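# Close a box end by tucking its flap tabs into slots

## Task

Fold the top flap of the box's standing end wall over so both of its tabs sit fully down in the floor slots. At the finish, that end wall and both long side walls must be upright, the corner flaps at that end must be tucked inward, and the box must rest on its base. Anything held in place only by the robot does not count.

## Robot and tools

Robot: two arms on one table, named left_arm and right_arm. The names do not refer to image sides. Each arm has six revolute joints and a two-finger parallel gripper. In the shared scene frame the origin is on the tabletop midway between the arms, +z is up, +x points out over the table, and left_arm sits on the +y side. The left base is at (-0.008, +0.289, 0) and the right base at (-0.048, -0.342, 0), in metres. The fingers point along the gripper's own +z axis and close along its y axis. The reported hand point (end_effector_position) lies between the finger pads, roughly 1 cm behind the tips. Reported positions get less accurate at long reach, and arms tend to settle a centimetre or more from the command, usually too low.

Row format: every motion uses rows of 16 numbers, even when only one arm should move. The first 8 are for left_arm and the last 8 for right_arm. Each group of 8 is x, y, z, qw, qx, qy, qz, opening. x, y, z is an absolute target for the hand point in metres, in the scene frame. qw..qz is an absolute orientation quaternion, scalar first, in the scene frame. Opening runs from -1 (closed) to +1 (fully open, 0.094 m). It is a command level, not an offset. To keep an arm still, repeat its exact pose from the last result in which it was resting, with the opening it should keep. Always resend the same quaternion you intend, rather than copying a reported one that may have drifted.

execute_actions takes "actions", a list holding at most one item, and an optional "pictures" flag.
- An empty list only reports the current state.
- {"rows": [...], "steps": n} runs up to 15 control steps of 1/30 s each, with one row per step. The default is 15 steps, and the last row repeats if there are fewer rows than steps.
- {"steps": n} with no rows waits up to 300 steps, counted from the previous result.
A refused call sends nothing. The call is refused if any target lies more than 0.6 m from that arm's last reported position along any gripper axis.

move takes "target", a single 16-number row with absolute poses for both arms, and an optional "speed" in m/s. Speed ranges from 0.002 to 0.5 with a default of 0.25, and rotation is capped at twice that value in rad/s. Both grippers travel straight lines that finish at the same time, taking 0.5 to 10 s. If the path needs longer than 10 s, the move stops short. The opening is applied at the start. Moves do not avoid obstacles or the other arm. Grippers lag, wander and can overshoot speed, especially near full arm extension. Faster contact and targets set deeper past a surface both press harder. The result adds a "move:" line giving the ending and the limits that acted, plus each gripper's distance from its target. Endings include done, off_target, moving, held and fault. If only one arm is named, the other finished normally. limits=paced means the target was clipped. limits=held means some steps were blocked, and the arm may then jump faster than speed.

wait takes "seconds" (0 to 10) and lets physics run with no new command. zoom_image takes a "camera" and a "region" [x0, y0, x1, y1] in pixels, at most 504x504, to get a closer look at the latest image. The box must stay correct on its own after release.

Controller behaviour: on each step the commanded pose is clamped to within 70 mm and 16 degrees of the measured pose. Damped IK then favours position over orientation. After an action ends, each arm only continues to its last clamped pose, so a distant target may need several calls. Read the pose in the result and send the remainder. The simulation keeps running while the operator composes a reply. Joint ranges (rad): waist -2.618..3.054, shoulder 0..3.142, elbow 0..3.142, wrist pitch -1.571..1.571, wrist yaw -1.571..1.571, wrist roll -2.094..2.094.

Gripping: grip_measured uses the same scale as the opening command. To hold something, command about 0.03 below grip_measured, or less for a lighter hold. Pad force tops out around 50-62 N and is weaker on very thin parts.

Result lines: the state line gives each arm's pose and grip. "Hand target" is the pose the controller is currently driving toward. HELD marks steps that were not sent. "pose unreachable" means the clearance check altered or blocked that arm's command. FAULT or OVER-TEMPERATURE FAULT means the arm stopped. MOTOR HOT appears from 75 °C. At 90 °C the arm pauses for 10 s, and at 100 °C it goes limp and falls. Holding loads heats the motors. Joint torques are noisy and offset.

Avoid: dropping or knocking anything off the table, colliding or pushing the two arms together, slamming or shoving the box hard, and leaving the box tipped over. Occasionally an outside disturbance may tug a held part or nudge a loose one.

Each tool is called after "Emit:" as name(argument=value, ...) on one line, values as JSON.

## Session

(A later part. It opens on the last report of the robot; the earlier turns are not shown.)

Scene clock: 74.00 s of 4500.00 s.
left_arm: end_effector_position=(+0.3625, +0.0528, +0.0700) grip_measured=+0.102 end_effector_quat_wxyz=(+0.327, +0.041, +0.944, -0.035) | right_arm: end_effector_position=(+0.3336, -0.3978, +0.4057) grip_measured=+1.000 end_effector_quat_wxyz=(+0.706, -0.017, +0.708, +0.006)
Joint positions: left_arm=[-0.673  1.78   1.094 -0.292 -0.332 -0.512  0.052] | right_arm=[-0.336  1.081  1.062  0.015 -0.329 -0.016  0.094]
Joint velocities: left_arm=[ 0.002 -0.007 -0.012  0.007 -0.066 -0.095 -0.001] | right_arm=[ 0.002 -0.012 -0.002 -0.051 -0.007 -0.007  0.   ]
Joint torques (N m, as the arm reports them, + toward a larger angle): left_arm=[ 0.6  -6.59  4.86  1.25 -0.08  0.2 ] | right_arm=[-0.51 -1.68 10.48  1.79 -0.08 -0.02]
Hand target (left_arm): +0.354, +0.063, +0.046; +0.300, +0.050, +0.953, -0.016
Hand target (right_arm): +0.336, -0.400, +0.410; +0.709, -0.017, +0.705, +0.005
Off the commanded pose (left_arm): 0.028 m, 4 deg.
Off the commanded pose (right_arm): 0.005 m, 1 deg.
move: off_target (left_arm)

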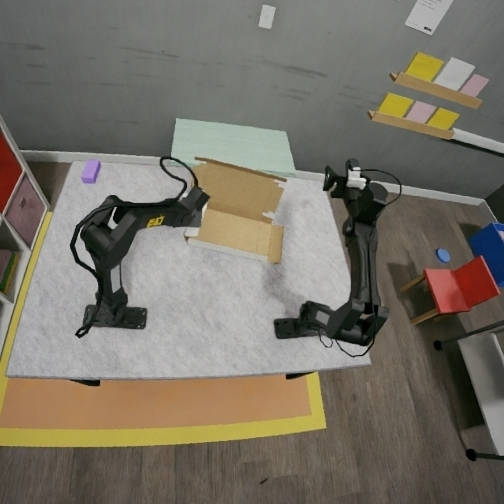

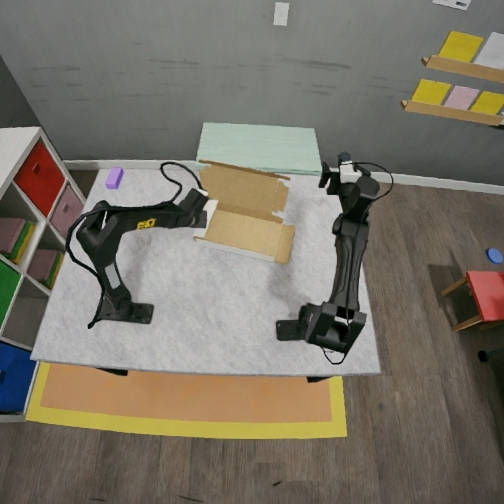

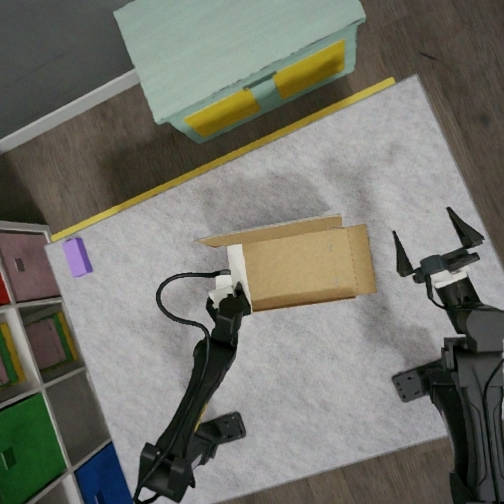

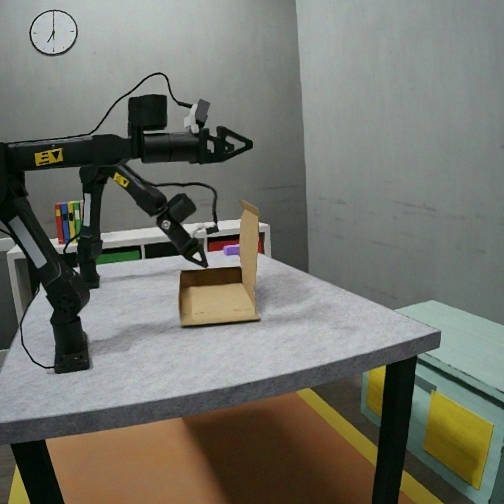

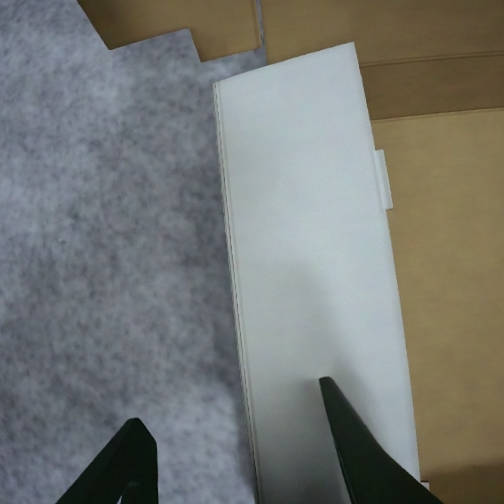

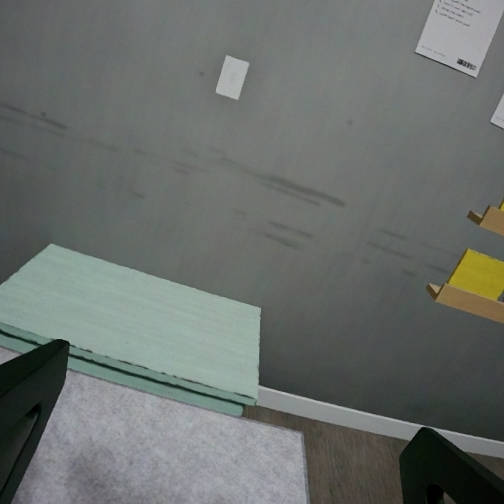

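Emit:
move(target=[0.355,0.045,0.095,0.30,0.05,0.953,-0.016,0.5,0.336,-0.40,0.41,0.709,-0.017,0.705,0.005,1], speed=0.08)

Emit:
move(target=[0.36,0.045,0.05,0.30,0.05,0.953,-0.016,0.5,0.336,-0.40,0.41,0.709,-0.017,0.705,0.005,1], speed=0.04)

Emit:
zoom_image(camera="cam_low", region=[130,170,290,330])

Scene clock: 82.40 s of 4500.00 s.
left_arm: end_effector_position=(+0.3551, +0.0476, +0.0896) grip_measured=+0.498 end_effector_quat_wxyz=(+0.300, +0.052, +0.952, -0.016) | right_arm: end_effector_position=(+0.3336, -0.3978, +0.4057) grip_measured=+1.000 end_effector_quat_wxyz=(+0.706, -0.017, +0.708, +0.006)
Joint positions: left_arm=[-0.695  1.78   1.216 -0.488 -0.337 -0.525  0.07 ] | right_arm=[-0.336  1.081  1.062  0.015 -0.329 -0.016  0.094]
Joint velocities: left_arm=[-0.012 -0.012  0.002  0.007  0.022 -0.007 -0.   ] | right_arm=[-0.017 -0.012 -0.007 -0.007  0.066 -0.022  0.   ]
Joint torques (N m, as the arm reports them, + toward a larger angle): left_arm=[-0.53 -8.95 10.1   0.97 -0.29  0.01] | right_arm=[-0.51 -1.69 10.48  1.78 -0.07 -0.02]
Hand target (left_arm): +0.355, +0.045, +0.095; +0.300, +0.050, +0.953, -0.016
Hand target (right_arm): +0.336, -0.400, +0.410; +0.709, -0.017, +0.705, +0.005
Off the commanded pose (left_arm): 0.006 m, 0 deg.
Off the commanded pose (right_arm): 0.005 m, 1 deg.
After step 90, 4.33 s passed at rest.
move: done

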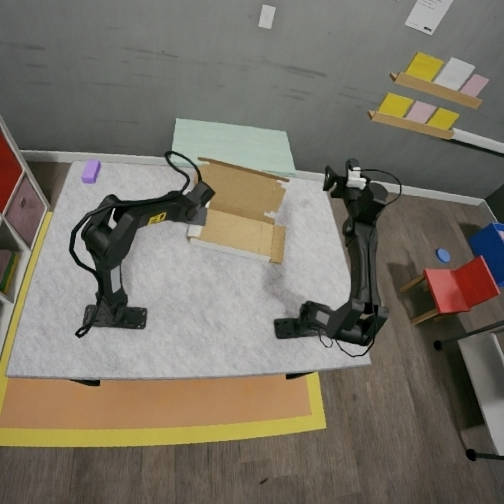

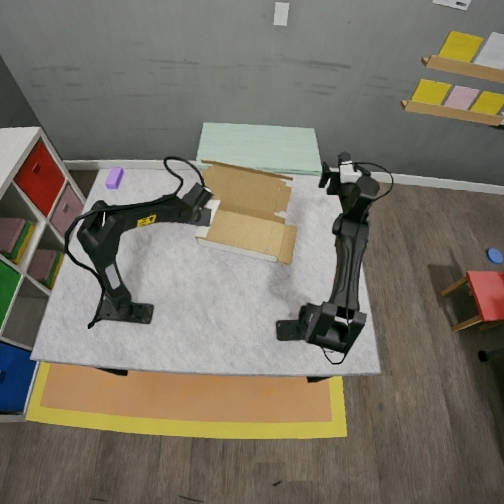

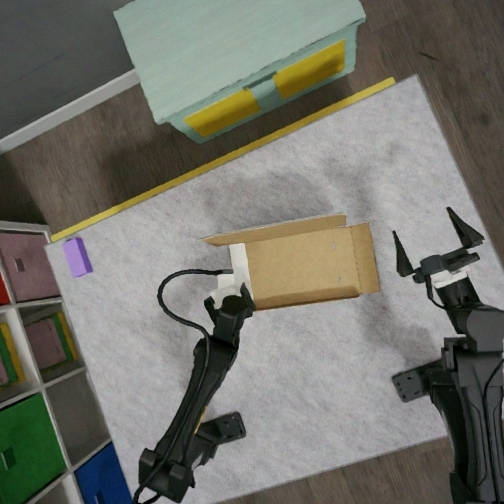

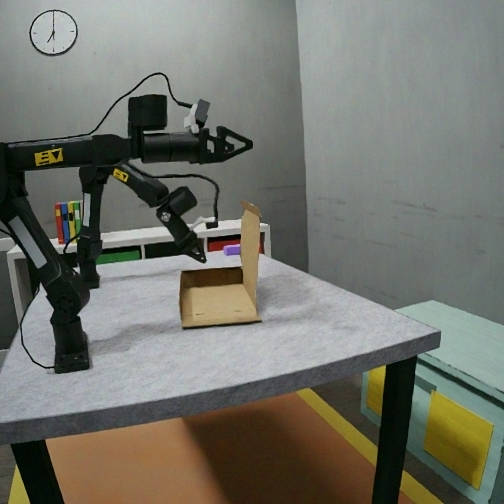

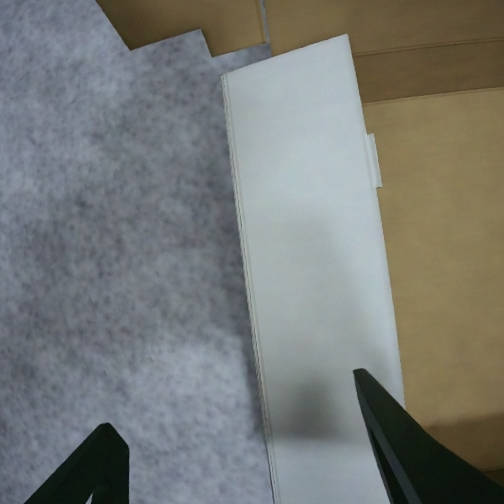

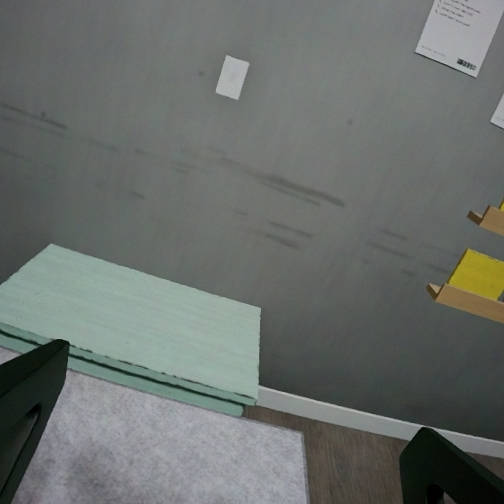

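Scene clock: 83.73 s of 4500.00 s.
left_arm: end_effector_position=(+0.3656, +0.0385, +0.0702) grip_measured=+0.498 end_effector_quat_wxyz=(+0.318, +0.047, +0.946, -0.030) | right_arm: end_effector_position=(+0.3336, -0.3978, +0.4057) grip_measured=+1.000 end_effector_quat_wxyz=(+0.706, -0.017, +0.708, +0.006)
Joint positions: left_arm=[-0.695  1.829  1.17  -0.344 -0.338 -0.525  0.07 ] | right_arm=[-0.336  1.081  1.062  0.015 -0.329 -0.016  0.094]
Joint velocities: left_arm=[ 0.017 -0.002  0.007  0.11   0.022  0.007 -0.001] | right_arm=[ 0.002  0.007 -0.002 -0.007 -0.037 -0.051  0.   ]
Joint torques (N m, as the arm reports them, + toward a larger angle): left_arm=[ 0.27 -7.71  5.17  1.25 -0.2   0.04] | right_arm=[-0.51 -1.69 10.47  1.79 -0.08 -0.02]
Hand target (left_arm): +0.359, +0.046, +0.050; +0.300, +0.050, +0.953, -0.016
Hand target (right_arm): +0.336, -0.400, +0.410; +0.709, -0.017, +0.705, +0.005
Off the commanded pose (left_arm): 0.022 m, 3 deg.
Off the commanded pose (right_arm): 0.005 m, 1 deg.
move: off_target (left_arm)

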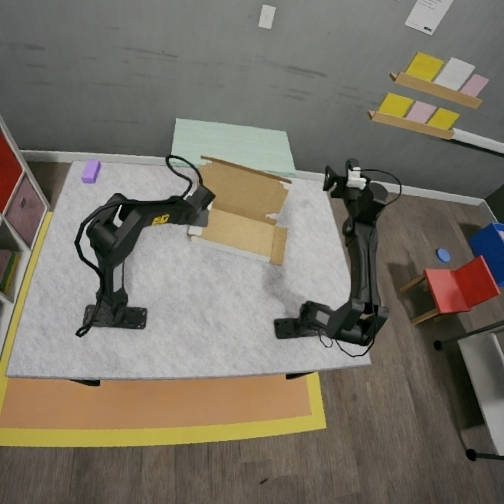

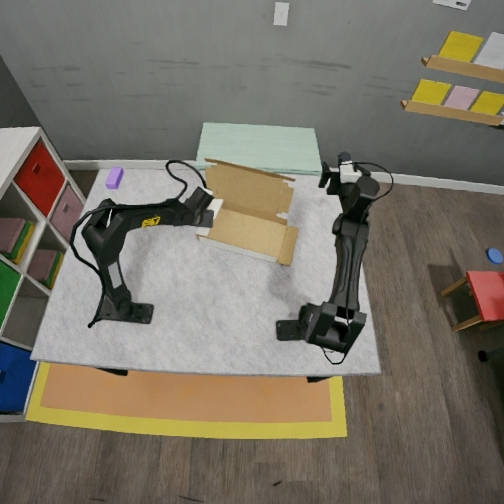

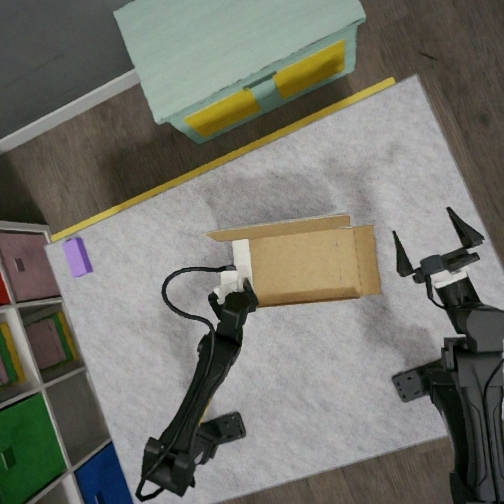

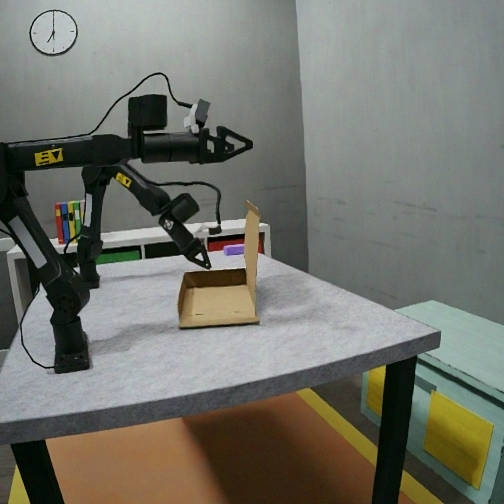

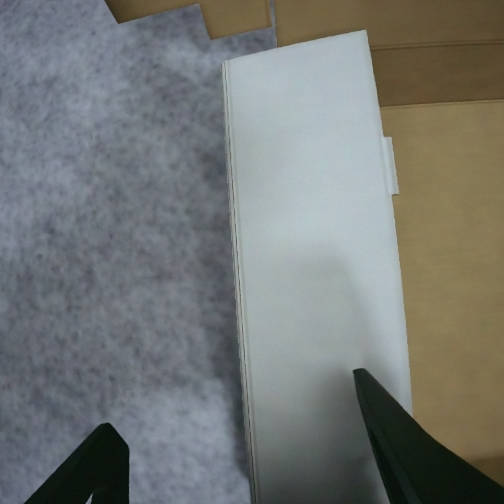

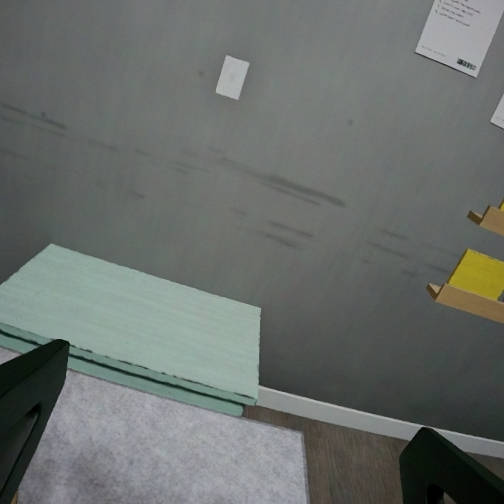

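Region (130, 170, 290, 330) of cam_low's 504x504 image, scaled by 3.150, with more detail than that image has.

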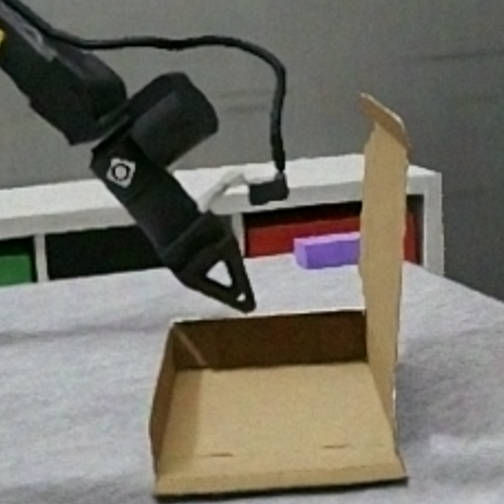

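Emit:
move(target=[0.355,0.04,0.095,0.30,0.05,0.953,-0.016,0.7,0.33,-0.14,0.10,0.30,0,0.953,0,-1])

Emit:
move(target=[0.355,0.04,0.095,0.30,0.05,0.953,-0.016,0.7,0.345,-0.14,0.0,0.30,0,0.953,0,-1], speed=0.08)

Scene clock: 93.53 s of 4500.00 s.
left_arm: end_effector_position=(+0.3545, +0.0437, +0.0817) grip_measured=+0.698 end_effector_quat_wxyz=(+0.292, +0.053, +0.955, -0.011) | right_arm: end_effector_position=(+0.3299, -0.1429, +0.0864) grip_measured=-0.981 end_effector_quat_wxyz=(+0.292, -0.008, +0.956, -0.000)
Joint positions: left_arm=[-0.704  1.81   1.231 -0.496 -0.34  -0.534  0.08 ] | right_arm=[ 0.579  1.76   1.187 -0.493  0.327  0.517  0.001]
Joint velocities: left_arm=[-0.007  0.002 -0.007 -0.051 -0.022 -0.037 -0.001] | right_arm=[ 0.012  0.007 -0.002 -0.125 -0.037 -0.022 -0.001]
Joint torques (N m, as the arm reports them, + toward a larger angle): left_arm=[ -0.76 -10.62  10.03   0.94  -0.29  -0.07] | right_arm=[ 0.69 -9.24 11.41  0.82  0.14  0.06]
Hand target (left_arm): +0.355, +0.040, +0.095; +0.300, +0.050, +0.953, -0.016
Hand target (right_arm): +0.333, -0.136, +0.097; +0.299, -0.004, +0.954, +0.009
Off the commanded pose (left_arm): 0.014 m, 1 deg.
Off the commanded pose (right_arm): 0.014 m, 1 deg.
After step 90, 4.33 s passed at rest.
move: off_target (left_arm, right_arm)

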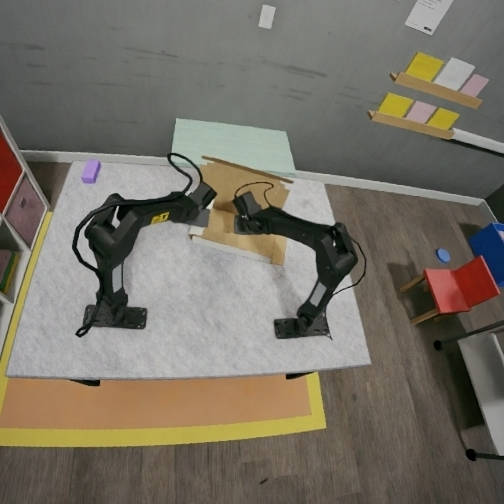

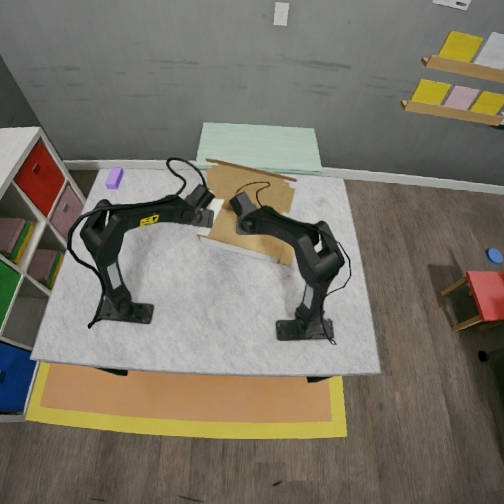

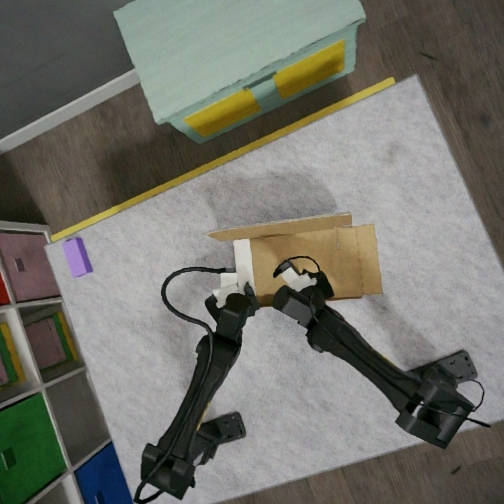

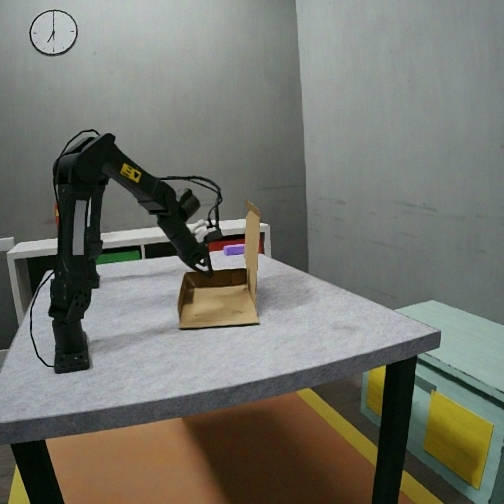

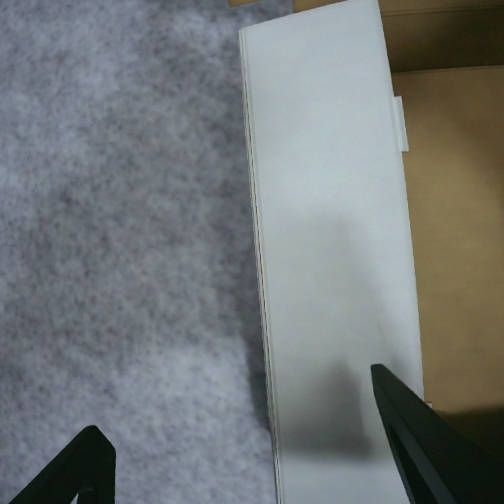

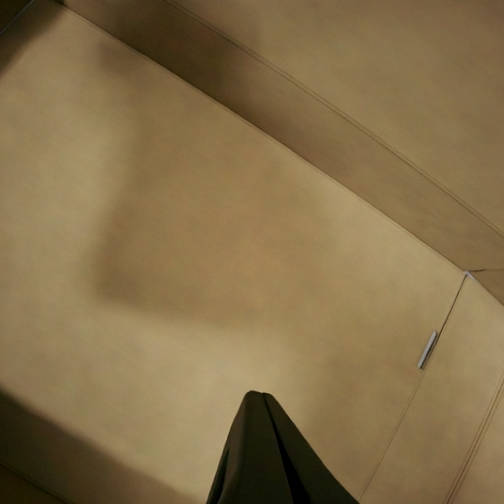

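Scene clock: 95.07 s of 4500.00 s.
left_arm: end_effector_position=(+0.3544, +0.0438, +0.0815) grip_measured=+0.698 end_effector_quat_wxyz=(+0.292, +0.053, +0.955, -0.011) | right_arm: end_effector_position=(+0.3510, -0.1309, +0.0167) grip_measured=-0.982 end_effector_quat_wxyz=(+0.316, -0.000, +0.949, +0.011)
Joint positions: left_arm=[-0.704  1.81   1.231 -0.497 -0.34  -0.534  0.08 ] | right_arm=[ 0.577  1.94   1.083 -0.152  0.335  0.517  0.001]
Joint velocities: left_arm=[-0.002 -0.007 -0.002 -0.037  0.081  0.022  0.   ] | right_arm=[-0.007 -0.002  0.002 -0.022 -0.022 -0.037  0.   ]
Joint torques (N m, as the arm reports them, + toward a larger angle): left_arm=[ -0.8  -10.72   9.97   0.92  -0.29  -0.01] | right_arm=[-0.92 -8.44  4.81  1.07  0.14 -0.04]
Hand target (left_arm): +0.355, +0.040, +0.095; +0.300, +0.050, +0.953, -0.016
Hand target (right_arm): +0.345, -0.140, -0.000; +0.300, +0.000, +0.954, -0.000
Off the commanded pose (left_arm): 0.014 m, 1 deg.
Off the commanded pose (right_arm): 0.020 m, 2 deg.
move: off_target (left_arm, right_arm)

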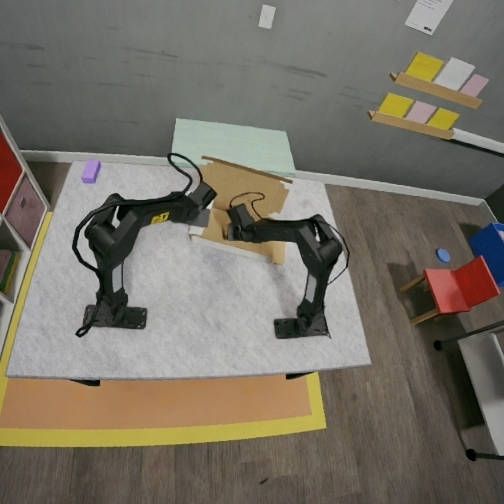

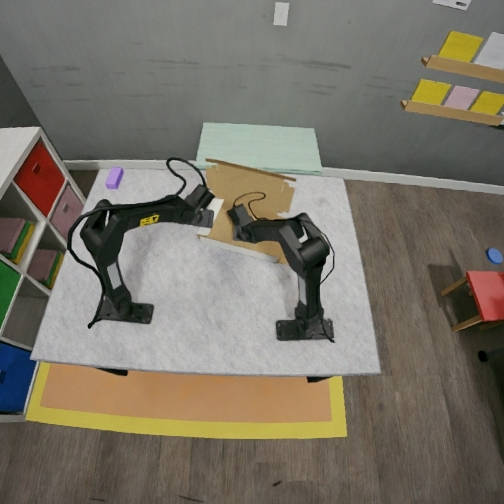

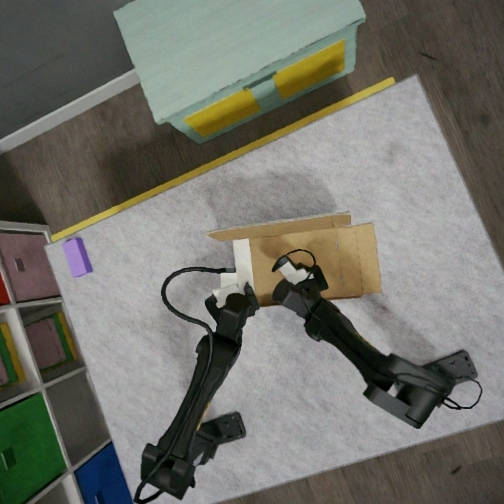

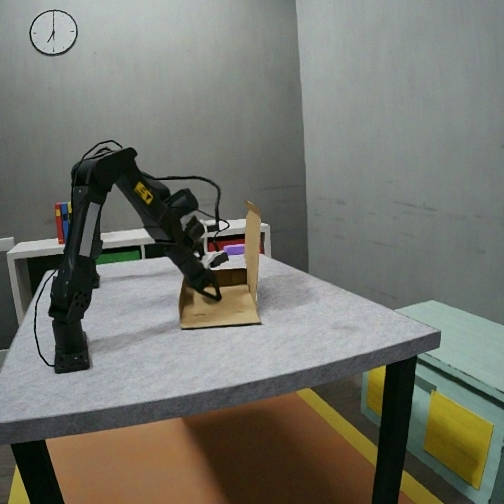

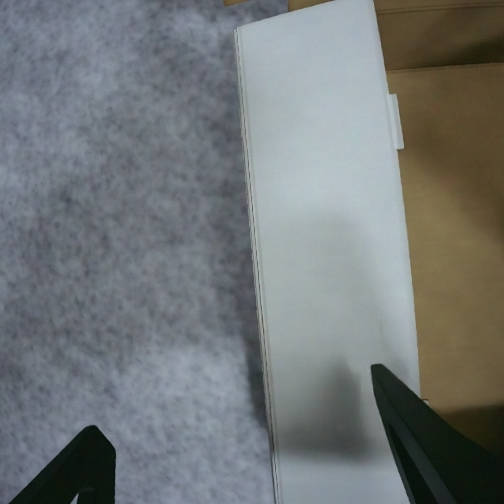

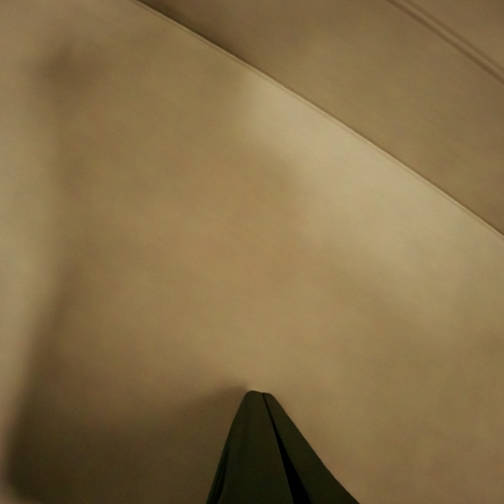

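Emit:
move(target=[0.365,0.036,0.035,0.30,0.05,0.953,-0.016,0.7,0.345,-0.14,0.0,0.30,0,0.953,0,-1], speed=0.04)

Emit:
zoom_image(camera="cam_low", region=[130,170,290,330])

Emit:
zoom_image(camera="cam_high", region=[180,200,330,330])

Scene clock: 102.17 s of 4500.00 s.
left_arm: end_effector_position=(+0.3715, +0.0284, +0.0557) grip_measured=+0.698 end_effector_quat_wxyz=(+0.319, +0.047, +0.946, -0.033) | right_arm: end_effector_position=(+0.3510, -0.1309, +0.0167) grip_measured=-0.982 end_effector_quat_wxyz=(+0.316, -0.000, +0.949, +0.011)
Joint positions: left_arm=[-0.704  1.89   1.186 -0.298 -0.34  -0.534  0.08 ] | right_arm=[ 0.577  1.94   1.083 -0.152  0.335  0.517  0.001]
Joint velocities: left_arm=[ 0.002 -0.012  0.012  0.051  0.037 -0.007 -0.001] | right_arm=[-0.017  0.002  0.012  0.051  0.081 -0.022  0.   ]
Joint torques (N m, as the arm reports them, + toward a larger angle): left_arm=[ 0.14 -8.01  5.12  1.22 -0.2   0.04] | right_arm=[-0.9  -8.48  4.96  1.09  0.13 -0.04]
Hand target (left_arm): +0.364, +0.037, +0.036; +0.300, +0.050, +0.952, -0.016
Hand target (right_arm): +0.345, -0.140, +0.000; +0.300, -0.000, +0.954, +0.000
Off the commanded pose (left_arm): 0.023 m, 3 deg.
Off the commanded pose (right_arm): 0.020 m, 2 deg.
After step 90, 2.53 s passed at rest.
move: off_target (left_arm, right_arm)

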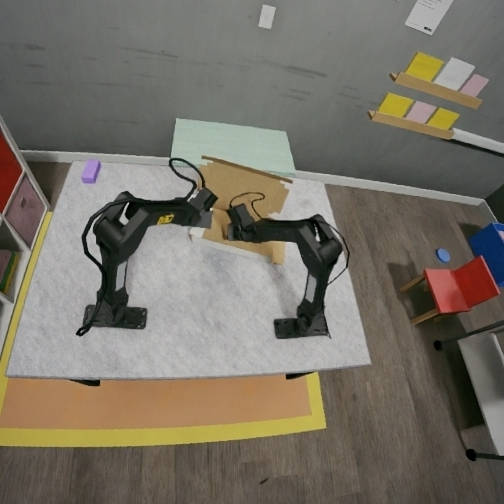

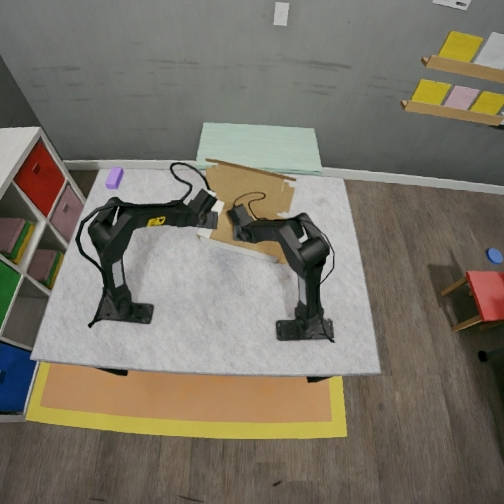

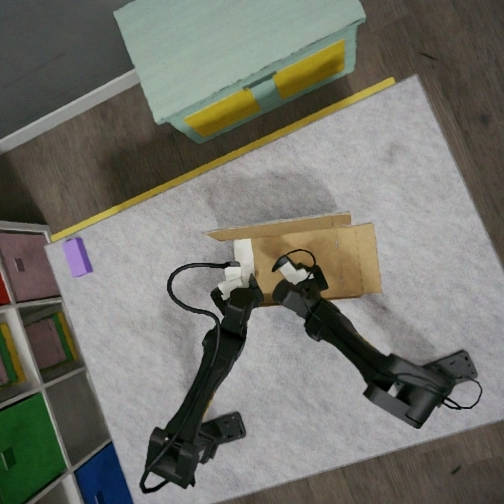

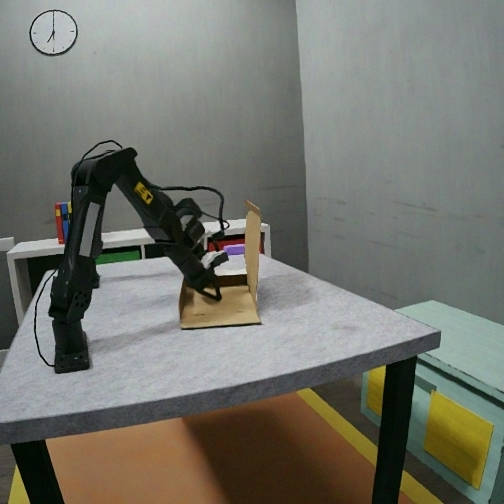

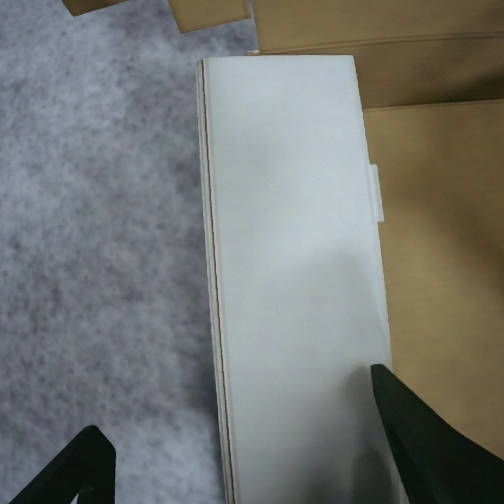

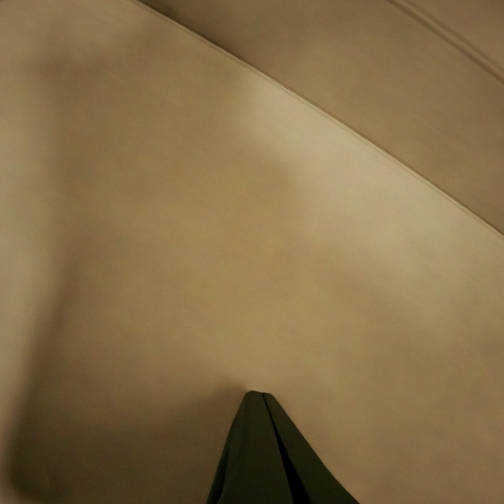

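Region (130, 170, 290, 330) of cam_low's 504x504 image, scaled by 3.150, with more detail than that image has.

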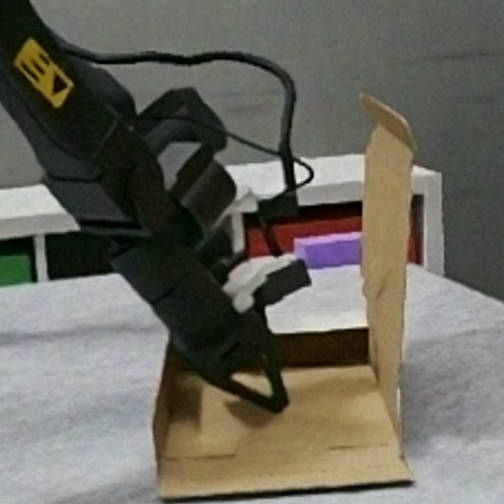

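Region (180, 200, 330, 330) of cam_high's 504x504 image, scaled by 3.360, with more detail than that image has; it fills the top 437 rows of this view, and the rest is white.

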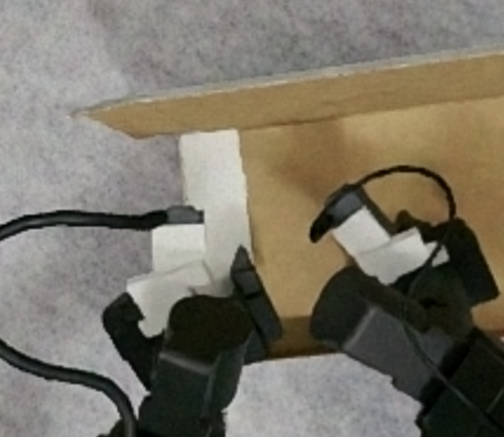

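Emit:
move(target=[0.365,0.04,0.022,0.30,0.05,0.953,-0.016,0.7,0.345,-0.14,0.0,0.30,0,0.953,0,-1], speed=0.03)

Emit:
move(target=[0.365,0.042,0.022,0.30,0.05,0.953,-0.016,0.1,0.345,-0.14,0.0,0.30,0,0.953,0,-1], speed=0.03)

Emit:
zoom_image(camera="cam_low", region=[130,170,290,330])

Scene clock: 109.53 s of 4500.00 s.
left_arm: end_effector_position=(+0.3738, +0.0263, +0.0506) grip_measured=+0.698 end_effector_quat_wxyz=(+0.330, +0.044, +0.942, -0.042) | right_arm: end_effector_position=(+0.3510, -0.1309, +0.0167) grip_measured=-0.982 end_effector_quat_wxyz=(+0.316, -0.000, +0.949, +0.011)
Joint positions: left_arm=[-0.704  1.896  1.155 -0.231 -0.339 -0.534  0.08 ] | right_arm=[ 0.577  1.94   1.083 -0.152  0.335  0.517  0.001]
Joint velocities: left_arm=[-0.012 -0.007 -0.022 -0.022  0.051 -0.007 -0.001] | right_arm=[-0.022 -0.007 -0.012 -0.007  0.066 -0.051  0.001]
Joint torques (N m, as the arm reports them, + toward a larger angle): left_arm=[ 0.79 -7.22  4.7   1.18 -0.17  0.11] | right_arm=[-0.89 -8.47  4.96  1.09  0.13 -0.04]
Hand target (left_arm): +0.364, +0.040, +0.023; +0.300, +0.050, +0.953, -0.016
Hand target (right_arm): +0.345, -0.140, +0.000; +0.300, +0.000, +0.954, +0.000
Off the commanded pose (left_arm): 0.033 m, 5 deg.
Off the commanded pose (right_arm): 0.020 m, 2 deg.
After step 90, 2.87 s passed at rest.
move: off_target (left_arm, right_arm)

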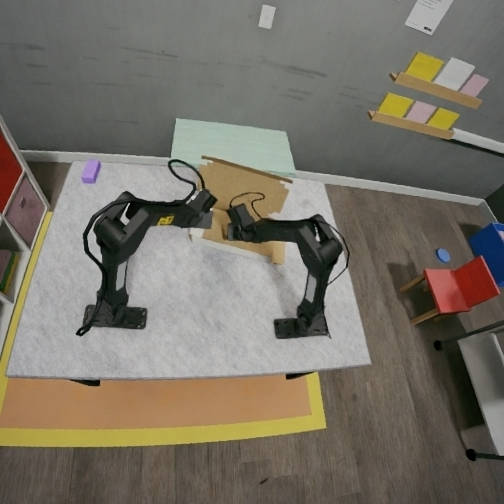

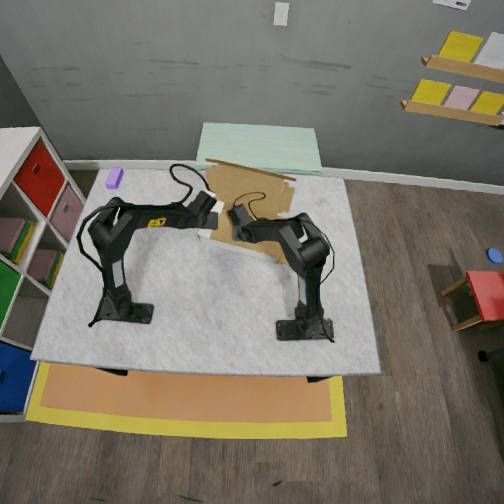

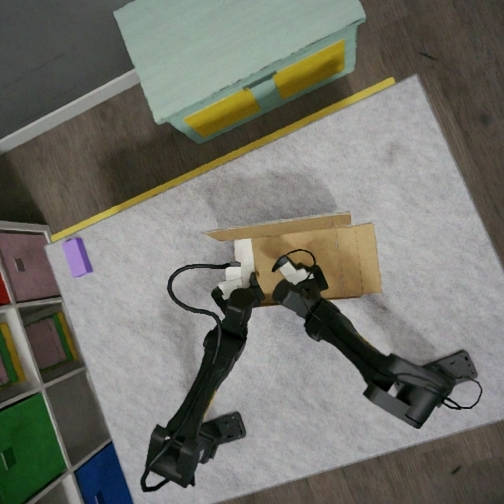

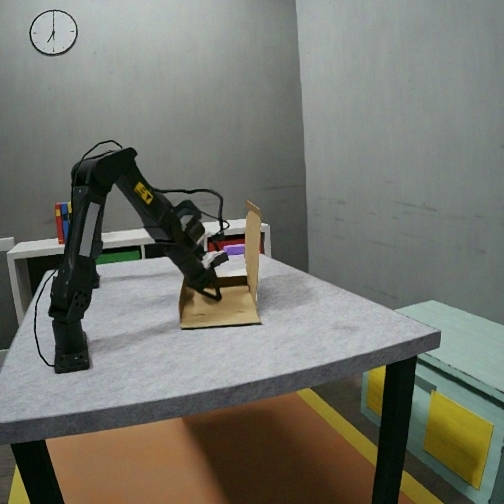

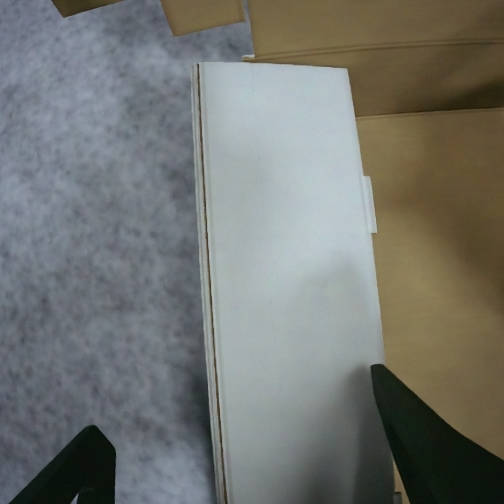

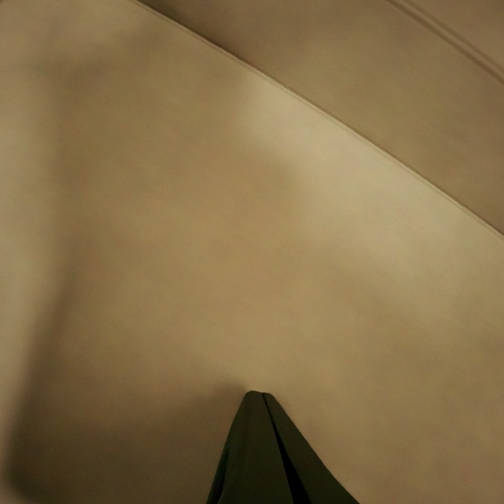

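Scene clock: 111.13 s of 4500.00 s.
left_arm: end_effector_position=(+0.3750, +0.0225, +0.0510) grip_measured=+0.102 end_effector_quat_wxyz=(+0.332, +0.044, +0.941, -0.050) | right_arm: end_effector_position=(+0.3513, -0.1307, +0.0169) grip_measured=-0.982 end_effector_quat_wxyz=(+0.317, -0.000, +0.948, +0.012)
Joint positions: left_arm=[-0.704  1.899  1.155 -0.214 -0.33  -0.535  0.052] | right_arm=[ 0.577  1.94   1.083 -0.15   0.335  0.517  0.001]
Joint velocities: left_arm=[ 0.012 -0.012  0.022 -0.037  0.051 -0.007  0.   ] | right_arm=[-0.007 -0.002 -0.012 -0.007 -0.037 -0.007 -0.   ]
Joint torques (N m, as the arm reports them, + toward a larger angle): left_arm=[ 1.32 -7.87  4.2   1.07 -0.27  0.21] | right_arm=[-0.9  -8.49  4.96  1.08  0.13 -0.04]
Hand target (left_arm): +0.364, +0.042, +0.023; +0.299, +0.050, +0.953, -0.016
Hand target (right_arm): +0.345, -0.140, +0.000; +0.300, +0.000, +0.954, +0.000
Off the commanded pose (left_arm): 0.036 m, 6 deg.
Off the commanded pose (right_arm): 0.020 m, 2 deg.
move: off_target (left_arm, right_arm)

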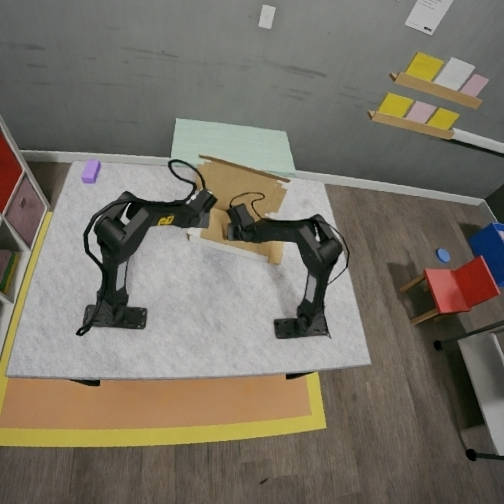

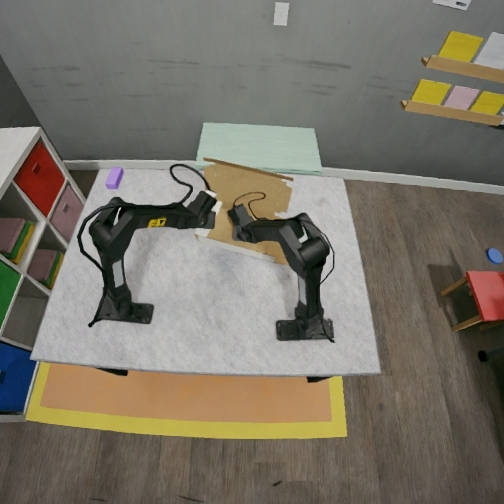

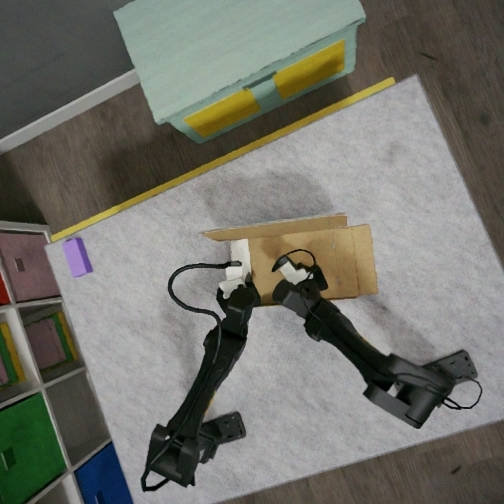

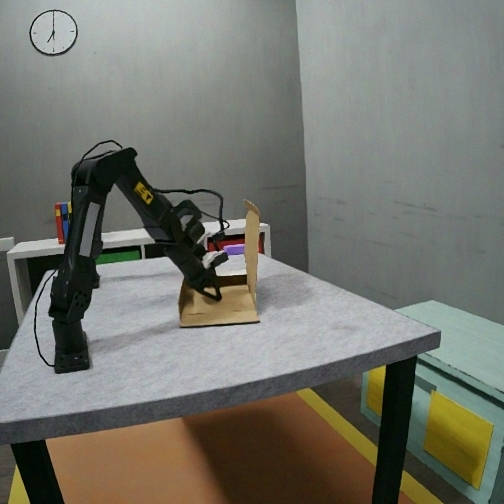

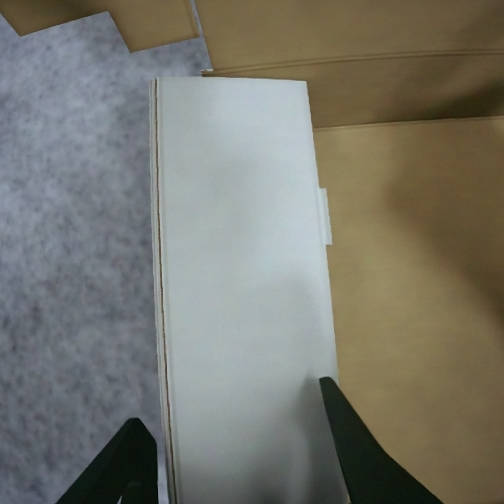

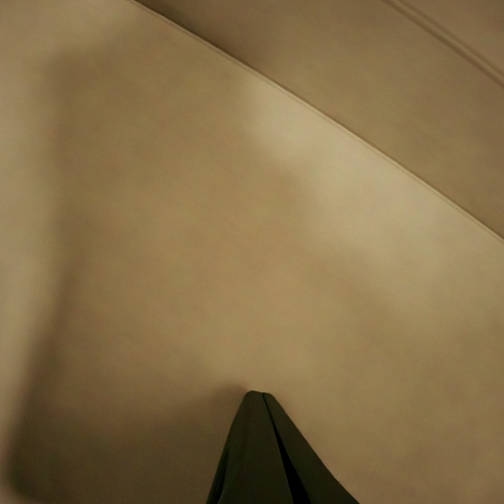

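Region (130, 170, 290, 330) of cam_low's 504x504 image, scaled by 3.150, with more detail than that image has.

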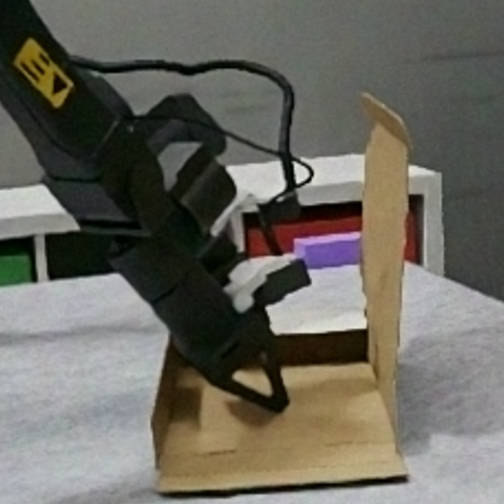

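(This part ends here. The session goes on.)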